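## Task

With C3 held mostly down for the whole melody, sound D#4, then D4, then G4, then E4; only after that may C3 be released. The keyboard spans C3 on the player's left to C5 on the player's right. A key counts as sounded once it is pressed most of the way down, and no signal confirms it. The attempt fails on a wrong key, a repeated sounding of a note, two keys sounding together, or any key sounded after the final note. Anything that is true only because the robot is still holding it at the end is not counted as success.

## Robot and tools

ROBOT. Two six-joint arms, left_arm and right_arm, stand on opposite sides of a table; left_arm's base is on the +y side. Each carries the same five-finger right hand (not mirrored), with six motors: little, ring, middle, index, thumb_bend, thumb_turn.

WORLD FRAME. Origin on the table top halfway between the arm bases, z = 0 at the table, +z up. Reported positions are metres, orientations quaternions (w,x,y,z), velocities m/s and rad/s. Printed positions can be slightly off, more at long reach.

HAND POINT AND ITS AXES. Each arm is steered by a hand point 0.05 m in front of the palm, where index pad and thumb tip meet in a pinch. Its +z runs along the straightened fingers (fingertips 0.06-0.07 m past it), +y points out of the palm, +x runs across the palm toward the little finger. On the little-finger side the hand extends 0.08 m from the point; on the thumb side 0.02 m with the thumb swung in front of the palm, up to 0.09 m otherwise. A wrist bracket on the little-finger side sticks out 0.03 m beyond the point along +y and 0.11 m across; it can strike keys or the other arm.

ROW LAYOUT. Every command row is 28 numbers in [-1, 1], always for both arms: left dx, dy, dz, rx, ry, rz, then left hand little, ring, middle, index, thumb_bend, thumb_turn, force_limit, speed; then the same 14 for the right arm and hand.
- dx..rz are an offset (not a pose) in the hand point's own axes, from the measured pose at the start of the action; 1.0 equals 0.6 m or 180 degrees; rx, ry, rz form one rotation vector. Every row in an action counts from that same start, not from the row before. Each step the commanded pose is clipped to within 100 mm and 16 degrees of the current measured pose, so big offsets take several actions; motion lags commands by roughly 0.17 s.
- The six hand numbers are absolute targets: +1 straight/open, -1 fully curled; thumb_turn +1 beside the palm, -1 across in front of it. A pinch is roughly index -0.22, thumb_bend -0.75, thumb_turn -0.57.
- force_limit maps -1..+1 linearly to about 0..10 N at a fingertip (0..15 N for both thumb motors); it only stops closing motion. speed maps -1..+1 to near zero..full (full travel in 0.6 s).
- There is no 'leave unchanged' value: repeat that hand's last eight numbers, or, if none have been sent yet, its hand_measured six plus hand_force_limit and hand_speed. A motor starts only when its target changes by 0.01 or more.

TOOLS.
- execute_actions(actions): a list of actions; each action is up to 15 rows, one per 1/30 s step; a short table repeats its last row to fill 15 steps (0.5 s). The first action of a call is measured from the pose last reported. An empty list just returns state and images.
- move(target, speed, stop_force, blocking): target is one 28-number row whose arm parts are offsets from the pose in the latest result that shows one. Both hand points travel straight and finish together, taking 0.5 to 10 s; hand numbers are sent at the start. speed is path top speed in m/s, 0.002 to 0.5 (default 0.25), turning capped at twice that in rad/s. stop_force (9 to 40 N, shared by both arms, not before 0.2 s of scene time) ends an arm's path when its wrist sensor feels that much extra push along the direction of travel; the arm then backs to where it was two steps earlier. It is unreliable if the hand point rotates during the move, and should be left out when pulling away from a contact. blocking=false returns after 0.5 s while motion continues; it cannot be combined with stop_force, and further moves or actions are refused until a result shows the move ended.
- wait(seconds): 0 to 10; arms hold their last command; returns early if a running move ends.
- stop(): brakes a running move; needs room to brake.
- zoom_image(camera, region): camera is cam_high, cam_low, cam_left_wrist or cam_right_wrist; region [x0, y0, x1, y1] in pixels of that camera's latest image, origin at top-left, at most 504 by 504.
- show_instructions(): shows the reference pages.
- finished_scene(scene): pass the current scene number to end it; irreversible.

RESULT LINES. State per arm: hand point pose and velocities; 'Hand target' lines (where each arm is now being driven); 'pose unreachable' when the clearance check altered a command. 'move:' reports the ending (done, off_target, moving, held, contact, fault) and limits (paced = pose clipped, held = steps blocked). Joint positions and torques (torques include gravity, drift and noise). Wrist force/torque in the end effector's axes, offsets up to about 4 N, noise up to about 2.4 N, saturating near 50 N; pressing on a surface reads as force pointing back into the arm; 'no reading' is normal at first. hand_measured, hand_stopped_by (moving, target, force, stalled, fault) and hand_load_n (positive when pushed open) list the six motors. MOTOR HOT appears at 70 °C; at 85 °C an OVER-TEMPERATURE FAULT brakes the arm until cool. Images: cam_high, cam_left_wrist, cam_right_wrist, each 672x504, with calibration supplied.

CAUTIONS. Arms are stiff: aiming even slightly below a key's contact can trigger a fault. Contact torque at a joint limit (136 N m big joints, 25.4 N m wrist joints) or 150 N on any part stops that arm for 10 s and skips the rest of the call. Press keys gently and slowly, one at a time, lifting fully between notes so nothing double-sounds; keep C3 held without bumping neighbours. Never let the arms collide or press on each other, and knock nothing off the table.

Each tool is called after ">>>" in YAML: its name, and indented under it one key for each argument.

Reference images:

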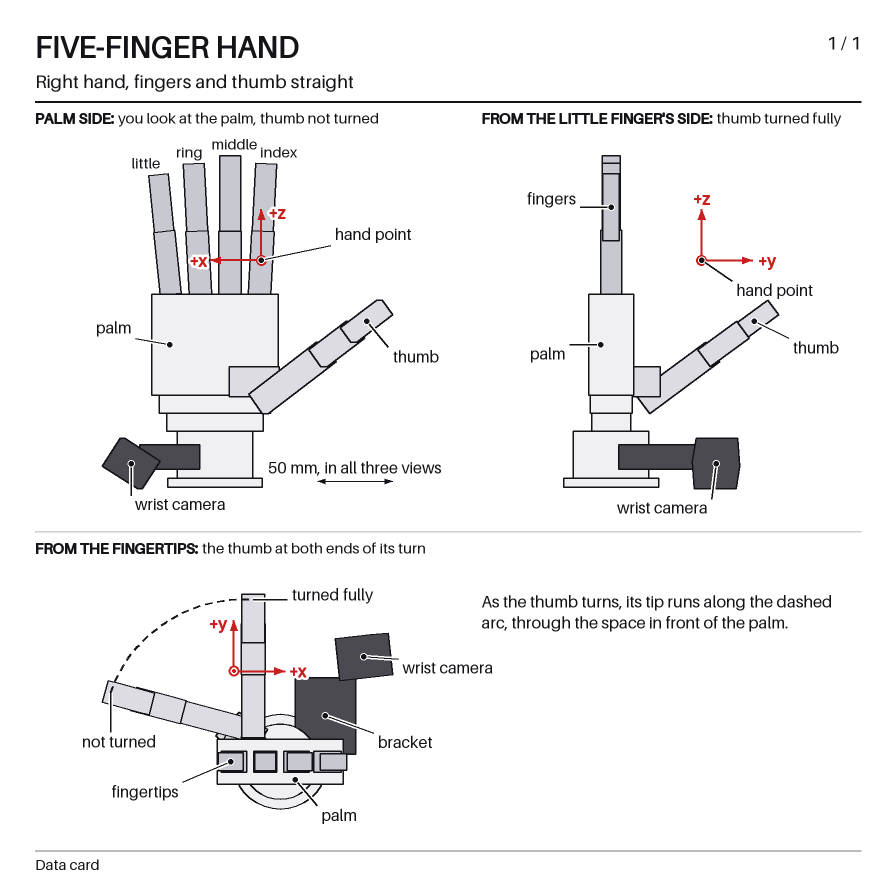

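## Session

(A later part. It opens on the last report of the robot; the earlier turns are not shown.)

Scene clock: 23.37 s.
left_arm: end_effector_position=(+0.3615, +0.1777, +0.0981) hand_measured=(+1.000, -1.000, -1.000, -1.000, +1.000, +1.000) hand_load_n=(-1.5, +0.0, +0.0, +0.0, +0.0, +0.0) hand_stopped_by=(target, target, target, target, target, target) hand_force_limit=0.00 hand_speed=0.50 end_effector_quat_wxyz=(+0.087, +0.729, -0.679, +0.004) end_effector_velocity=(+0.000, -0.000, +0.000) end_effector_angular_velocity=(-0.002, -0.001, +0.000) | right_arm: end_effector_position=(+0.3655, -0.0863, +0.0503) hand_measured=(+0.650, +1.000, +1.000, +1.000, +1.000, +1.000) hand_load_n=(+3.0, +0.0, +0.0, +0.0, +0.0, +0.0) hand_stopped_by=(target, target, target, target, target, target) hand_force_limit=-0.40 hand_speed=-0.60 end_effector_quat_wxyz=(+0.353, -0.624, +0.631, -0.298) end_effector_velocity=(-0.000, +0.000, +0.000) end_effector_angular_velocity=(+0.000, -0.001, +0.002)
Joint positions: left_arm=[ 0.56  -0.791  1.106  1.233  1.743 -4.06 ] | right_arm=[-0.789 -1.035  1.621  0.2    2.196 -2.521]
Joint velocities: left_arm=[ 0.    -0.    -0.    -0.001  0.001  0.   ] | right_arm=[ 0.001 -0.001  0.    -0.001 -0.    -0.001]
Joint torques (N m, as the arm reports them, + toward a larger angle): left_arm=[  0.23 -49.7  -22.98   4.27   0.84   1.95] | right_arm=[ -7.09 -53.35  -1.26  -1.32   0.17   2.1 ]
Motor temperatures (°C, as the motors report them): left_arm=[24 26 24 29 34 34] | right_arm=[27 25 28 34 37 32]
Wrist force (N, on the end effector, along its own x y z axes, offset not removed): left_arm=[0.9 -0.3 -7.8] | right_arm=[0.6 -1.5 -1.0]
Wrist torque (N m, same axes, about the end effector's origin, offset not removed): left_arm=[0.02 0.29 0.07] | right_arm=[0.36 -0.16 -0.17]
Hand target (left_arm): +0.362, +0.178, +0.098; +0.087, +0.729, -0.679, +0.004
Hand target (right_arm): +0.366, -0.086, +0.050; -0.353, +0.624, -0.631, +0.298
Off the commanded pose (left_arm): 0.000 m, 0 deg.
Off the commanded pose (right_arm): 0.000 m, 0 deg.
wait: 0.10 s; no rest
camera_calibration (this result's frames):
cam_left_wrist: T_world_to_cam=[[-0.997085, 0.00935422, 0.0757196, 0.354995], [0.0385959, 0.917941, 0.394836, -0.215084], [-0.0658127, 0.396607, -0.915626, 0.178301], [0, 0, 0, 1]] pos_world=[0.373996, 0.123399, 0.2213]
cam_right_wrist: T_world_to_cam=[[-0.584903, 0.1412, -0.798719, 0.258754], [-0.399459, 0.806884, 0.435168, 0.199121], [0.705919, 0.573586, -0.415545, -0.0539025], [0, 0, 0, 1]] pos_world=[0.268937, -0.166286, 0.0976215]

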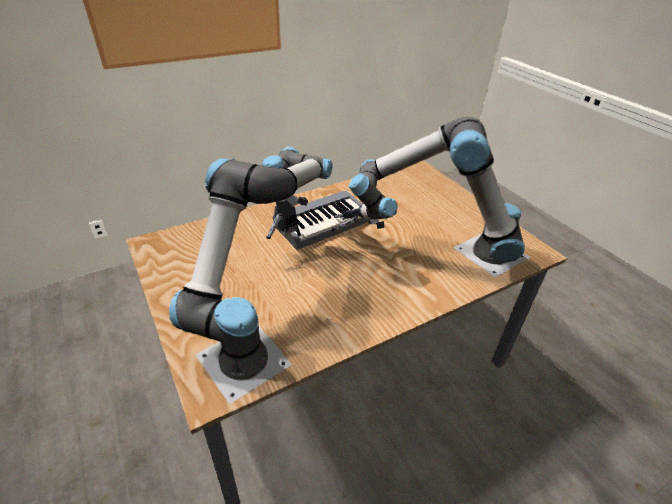

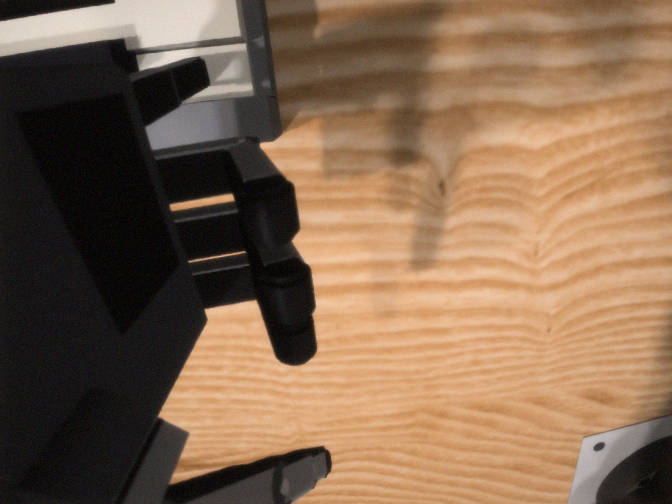

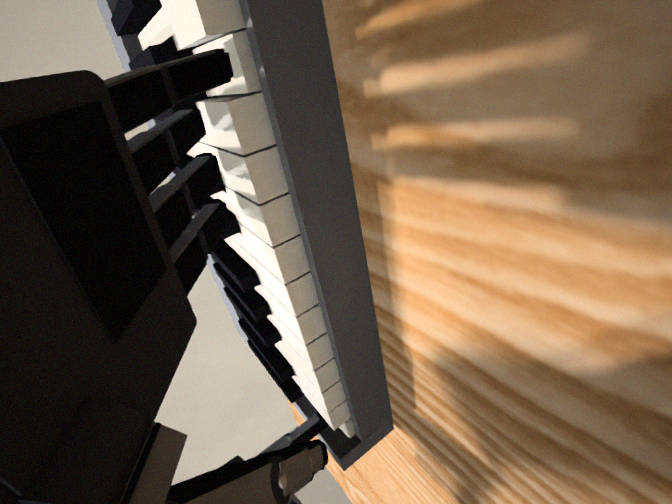

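>>> execute_actions:
  actions:
    - [[0,0,0,0,0,0,1,-1,-1,-1,1,1,0,0.5,-0.003,0,0,0,0,0,1,1,1,1,1,1,-0.4,0.2],[0,0,0,0,0,0,1,-1,-1,-1,1,1,0,0.5,-0.003,0,0,0,0,0,1,1,1,1,1,1,-0.4,0.2],[0,0,0,0,0,0,1,-1,-1,-1,1,1,0,0.5,-0.003,0,0,0,0,0,1,1,1,1,1,1,-0.4,0.2],[0,0,0,0,0,0,1,-1,-1,-1,1,1,0,0.5,-0.003,0,0,0,0,0,1,1,1,1,1,1,-0.4,0.2],[0,0,0,0,0,0,1,-1,-1,-1,1,1,0,0.5,-0.003,0,0,0,0,0,1,1,0.7,1,1,1,-0.4,-0.6]]

>>> wait:
  seconds: 0.1

Scene clock: 24.07 s.
left_arm: end_effector_position=(+0.3615, +0.1777, +0.0981) hand_measured=(+1.000, -1.000, -1.000, -1.000, +1.000, +1.000) hand_load_n=(-1.5, +0.0, +0.0, +0.0, +0.0, +0.0) hand_stopped_by=(target, target, target, target, target, target) hand_force_limit=0.00 hand_speed=0.50 end_effector_quat_wxyz=(+0.087, +0.729, -0.679, +0.004) end_effector_velocity=(+0.000, -0.000, +0.000) end_effector_angular_velocity=(-0.001, -0.001, +0.000) | right_arm: end_effector_position=(+0.3655, -0.0845, +0.0505) hand_measured=(+0.998, +1.000, +0.826, +1.000, +1.000, +1.000) hand_load_n=(+0.0, +0.0, +4.0, +0.0, +0.0, +0.0) hand_stopped_by=(moving, target, force, target, target, target) hand_force_limit=-0.40 hand_speed=-0.60 end_effector_quat_wxyz=(+0.353, -0.623, +0.631, -0.298) end_effector_velocity=(-0.001, +0.001, +0.001) end_effector_angular_velocity=(+0.000, -0.000, +0.003)
Joint positions: left_arm=[ 0.56  -0.791  1.106  1.233  1.743 -4.06 ] | right_arm=[-0.787 -1.032  1.615  0.204  2.198 -2.519]
Joint velocities: left_arm=[ 0.    -0.    -0.    -0.001 -0.     0.   ] | right_arm=[ 0.003 -0.    -0.001  0.001 -0.    -0.   ]
Joint torques (N m, as the arm reports them, + toward a larger angle): left_arm=[  0.6  -48.98 -21.7    4.31   1.01   1.93] | right_arm=[ 11.3  -27.03 -25.61   4.1    2.01   2.07]
Motor temperatures (°C, as the motors report them): left_arm=[24 26 24 29 34 34] | right_arm=[27 25 28 34 37 32]
Wrist force (N, on the end effector, along its own x y z axes, offset not removed): left_arm=[1.2 -1.3 -8.0] | right_arm=[-1.0 -1.6 -0.3]
Wrist torque (N m, same axes, about the end effector's origin, offset not removed): left_arm=[-0.10 0.35 -0.09] | right_arm=[0.64 0.10 -0.12]
Hand target (left_arm): +0.362, +0.178, +0.098; +0.087, +0.729, -0.679, +0.004
Hand target (right_arm): +0.365, -0.084, +0.050; -0.353, +0.624, -0.631, +0.298
Off the commanded pose (left_arm): 0.000 m, 0 deg.
Off the commanded pose (right_arm): 0.000 m, 0 deg.
camera_calibration (this result's frames):
cam_left_wrist: T_world_to_cam=[[-0.997085, 0.00935452, 0.0757195, 0.354995], [0.0385961, 0.917941, 0.394836, -0.215084], [-0.0658125, 0.396607, -0.915626, 0.178301], [0, 0, 0, 1]] pos_world=[0.373996, 0.123399, 0.2213]
cam_right_wrist: T_world_to_cam=[[-0.584808, 0.141305, -0.79877, 0.258626], [-0.39946, 0.806868, 0.435196, 0.197601], [0.705997, 0.573582, -0.415417, -0.0548659], [0, 0, 0, 1]] pos_world=[0.268915, -0.164513, 0.097795]

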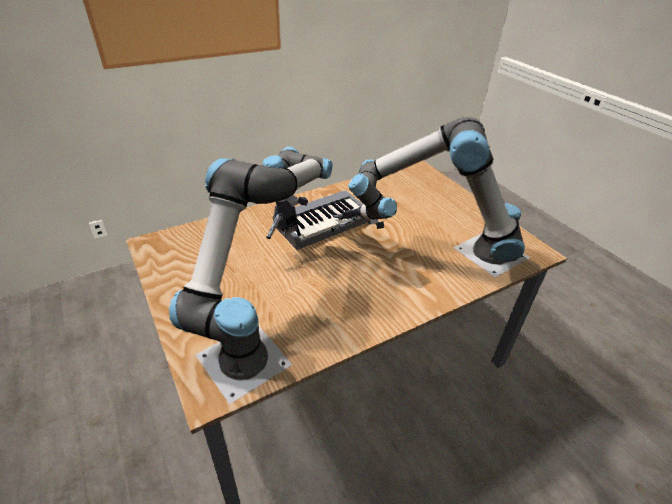

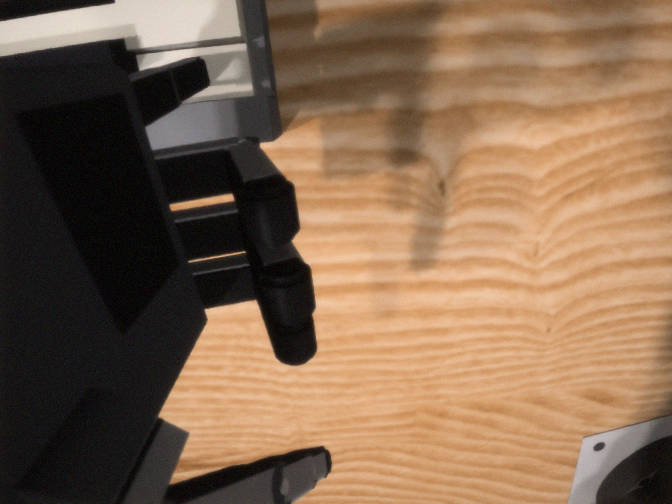

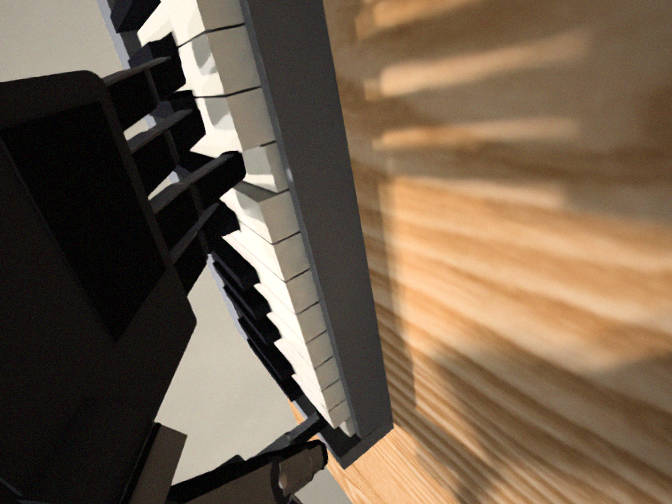

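Scene clock: 24.17 s.
left_arm: end_effector_position=(+0.3615, +0.1777, +0.0981) hand_measured=(+1.000, -1.000, -1.000, -1.000, +1.000, +1.000) hand_load_n=(-1.5, +0.0, +0.0, +0.0, +0.0, +0.0) hand_stopped_by=(target, target, target, target, target, target) hand_force_limit=0.00 hand_speed=0.50 end_effector_quat_wxyz=(+0.087, +0.729, -0.679, +0.004) end_effector_velocity=(+0.000, +0.000, -0.001) end_effector_angular_velocity=(-0.000, -0.000, +0.000) | right_arm: end_effector_position=(+0.3655, -0.0845, +0.0504) hand_measured=(+1.000, +1.000, +0.826, +1.000, +1.000, +1.000) hand_load_n=(+0.0, +0.0, +3.5, +0.0, +0.0, +0.0) hand_stopped_by=(target, target, force, target, target, target) hand_force_limit=-0.40 hand_speed=-0.60 end_effector_quat_wxyz=(+0.353, -0.623, +0.631, -0.298) end_effector_velocity=(-0.001, +0.001, +0.001) end_effector_angular_velocity=(+0.001, -0.000, +0.002)
Joint positions: left_arm=[ 0.56  -0.791  1.106  1.233  1.743 -4.06 ] | right_arm=[-0.787 -1.032  1.615  0.204  2.198 -2.519]
Joint velocities: left_arm=[ 0.     0.001  0.    -0.001 -0.    -0.   ] | right_arm=[ 0.002 -0.001 -0.     0.    -0.     0.   ]
Joint torques (N m, as the arm reports them, + toward a larger angle): left_arm=[  0.16 -49.99 -23.18   4.32   0.51   1.54] | right_arm=[ 11.64 -26.82 -26.17   4.04   1.78   2.03]
Motor temperatures (°C, as the motors report them): left_arm=[24 26 24 29 34 34] | right_arm=[27 25 28 34 37 32]
Wrist force (N, on the end effector, along its own x y z axes, offset not removed): left_arm=[1.3 2.7 -7.5] | right_arm=[1.0 0.0 -0.7]
Wrist torque (N m, same axes, about the end effector's origin, offset not removed): left_arm=[0.30 0.21 0.24] | right_arm=[0.83 -0.17 -0.08]
Hand target (left_arm): +0.362, +0.178, +0.098; +0.087, +0.729, -0.679, +0.004
Hand target (right_arm): +0.365, -0.084, +0.050; -0.353, +0.624, -0.631, +0.298
Off the commanded pose (left_arm): 0.000 m, 0 deg.
Off the commanded pose (right_arm): 0.000 m, 0 deg.
wait: 0.10 s; no rest
camera_calibration (this result's frames):
cam_left_wrist: T_world_to_cam=[[-0.997085, 0.00935432, 0.0757197, 0.354995], [0.038596, 0.917941, 0.394835, -0.215084], [-0.0658128, 0.396607, -0.915626, 0.178301], [0, 0, 0, 1]] pos_world=[0.373996, 0.123399, 0.2213]
cam_right_wrist: T_world_to_cam=[[-0.584852, 0.141254, -0.798746, 0.258604], [-0.399457, 0.806878, 0.43518, 0.197595], [0.705961, 0.573581, -0.41548, -0.0548537], [0, 0, 0, 1]] pos_world=[0.268901, -0.164501, 0.0977792]

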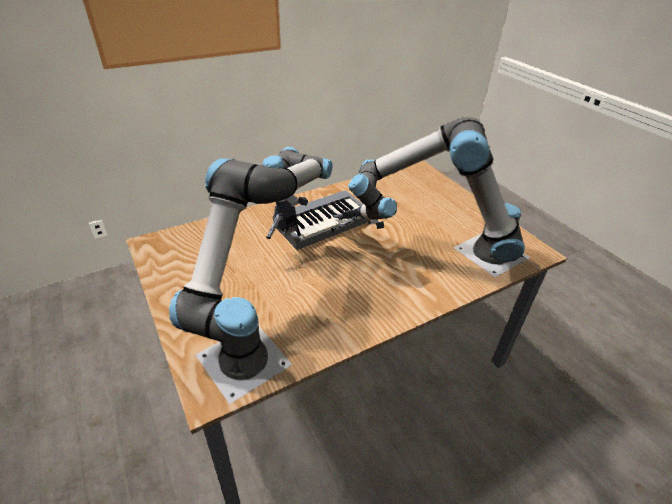

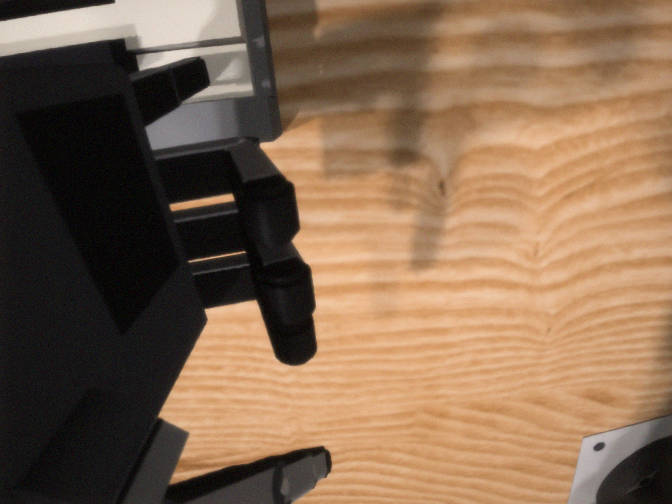

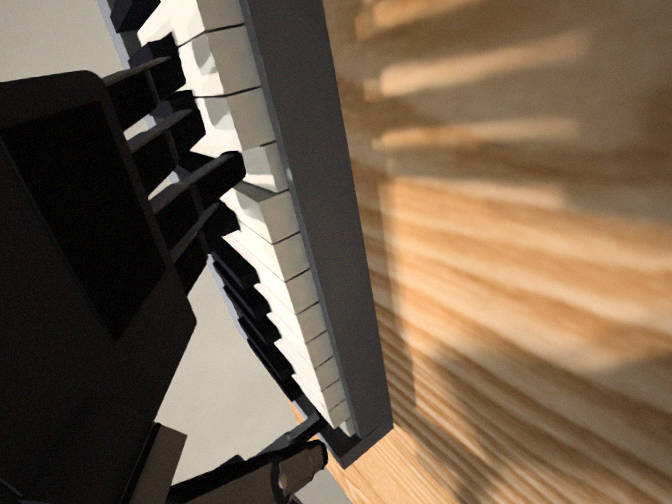

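E4 is fully down. I'll release it and lift both hands.

>>> execute_actions:
  actions:
    - [[0.001,0.001,-0.008,0,0,0,1,-1,-1,-1,1,1,0,0.5,0,-0.005,-0.006,0,0,0,1,1,1,1,1,1,-0.4,0.2],[0.002,0.002,-0.016,0,0,0,1,-1,-1,-1,1,1,0,0.5,0,-0.01,-0.012,0,0,0,1,1,1,1,1,1,-0.4,0.2],[0.003,0.003,-0.024,0,0,0,1,-1,-1,-1,1,1,0,0.5,0,-0.015,-0.018,0,0,0,1,1,1,1,1,1,-0.4,0.2],[0.004,0.004,-0.032,0,0,0,1,-1,-1,-1,1,1,0,0.5,0,-0.02,-0.024,0,0,0,1,1,1,1,1,1,-0.4,0.2],[0.005,0.005,-0.04,0,0,0,1,-1,-1,-1,1,1,0,0.5,0,-0.025,-0.03,0,0,0,1,1,1,1,1,1,-0.4,0.2]]

Scene clock: 24.80 s.
left_arm: end_effector_position=(+0.3615, +0.1778, +0.1217) hand_measured=(+1.000, -1.000, -1.000, -1.000, +1.000, +1.000) hand_load_n=(+0.0, +0.0, +0.0, +0.0, +0.0, +0.0) hand_stopped_by=(target, target, target, target, target, target) hand_force_limit=0.00 hand_speed=0.50 end_effector_quat_wxyz=(+0.087, +0.729, -0.679, +0.004) end_effector_velocity=(-0.000, +0.001, +0.007) end_effector_angular_velocity=(+0.003, +0.003, +0.001) | right_arm: end_effector_position=(+0.3596, -0.0862, +0.0723) hand_measured=(+1.000, +1.000, +1.000, +1.000, +1.000, +1.000) hand_load_n=(+0.0, +0.0, +0.0, +0.0, +0.0, +0.0) hand_stopped_by=(target, target, target, target, target, target) hand_force_limit=-0.40 hand_speed=0.20 end_effector_quat_wxyz=(+0.353, -0.624, +0.631, -0.298) end_effector_velocity=(-0.002, -0.001, +0.006) end_effector_angular_velocity=(-0.002, +0.001, -0.000)
Joint positions: left_arm=[ 0.56  -0.809  1.075  1.281  1.743 -4.06 ] | right_arm=[-0.779 -1.067  1.607  0.251  2.203 -2.513]
Joint velocities: left_arm=[ 0.001 -0.003 -0.012  0.019 -0.     0.   ] | right_arm=[ 0.002 -0.01  -0.004  0.016  0.002  0.001]
Joint torques (N m, as the arm reports them, + toward a larger angle): left_arm=[  1.89 -54.18 -24.63   5.25   0.27   0.19] | right_arm=[ 11.49 -53.07 -28.02   3.57   2.69   1.84]
Motor temperatures (°C, as the motors report them): left_arm=[24 26 24 29 34 34] | right_arm=[27 25 28 34 37 32]
Wrist force (N, on the end effector, along its own x y z axes, offset not removed): left_arm=[-1.3 0.8 2.2] | right_arm=[-0.7 1.0 -0.3]
Wrist torque (N m, same axes, about the end effector's origin, offset not removed): left_arm=[-0.27 -0.05 -0.22] | right_arm=[0.13 0.09 -0.03]
Hand target (left_arm): +0.362, +0.178, +0.122; +0.087, +0.729, -0.679, +0.004
Hand target (right_arm): +0.359, -0.086, +0.073; -0.353, +0.623, -0.631, +0.298
Off the commanded pose (left_arm): 0.001 m, 0 deg.
Off the commanded pose (right_arm): 0.001 m, 0 deg.
camera_calibration (this result's frames):
cam_left_wrist: T_world_to_cam=[[-0.997091, 0.00936077, 0.0756432, 0.353211], [0.0385661, 0.917974, 0.39476, -0.224411], [-0.0657432, 0.396529, -0.915665, 0.199942], [0, 0, 0, 1]] pos_world=[0.373983, 0.123414, 0.24495]
cam_right_wrist: T_world_to_cam=[[-0.584848, 0.141227, -0.798754, 0.272878], [-0.399503, 0.806858, 0.435176, 0.187154], [0.705939, 0.573616, -0.415469, -0.0406165], [0, 0, 0, 1]] pos_world=[0.263033, -0.166246, 0.119643]

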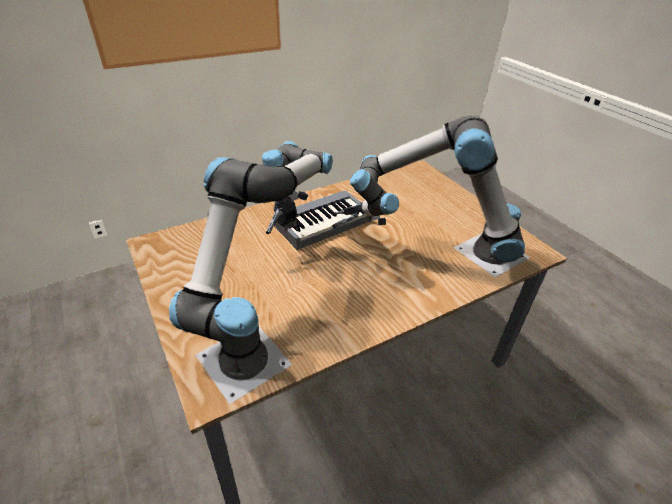

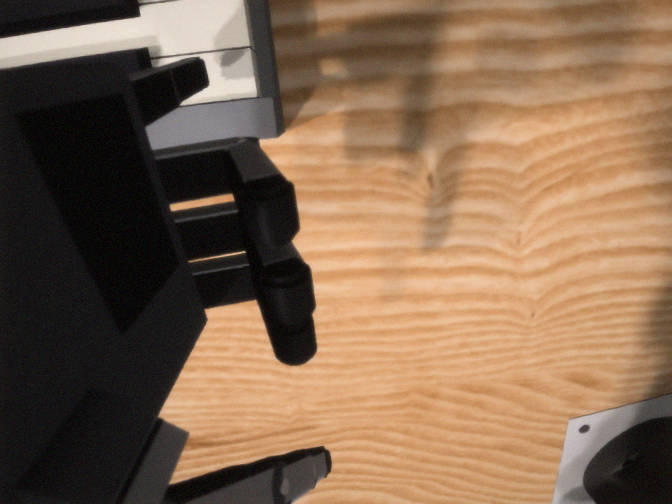

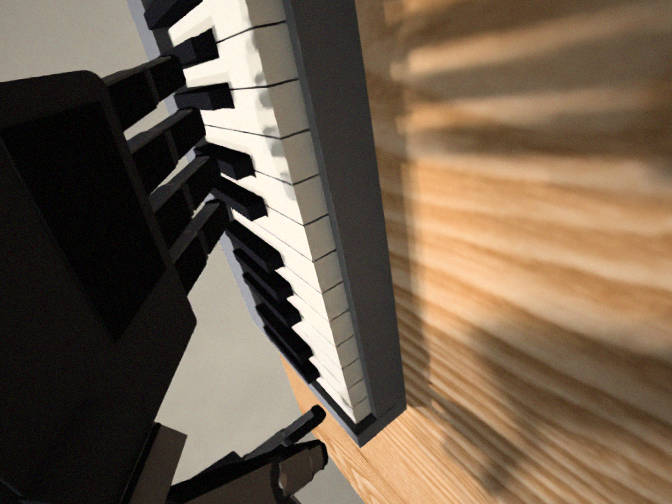

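>>> finished_scene:
  scene: 1

The scene is finished: the task was done.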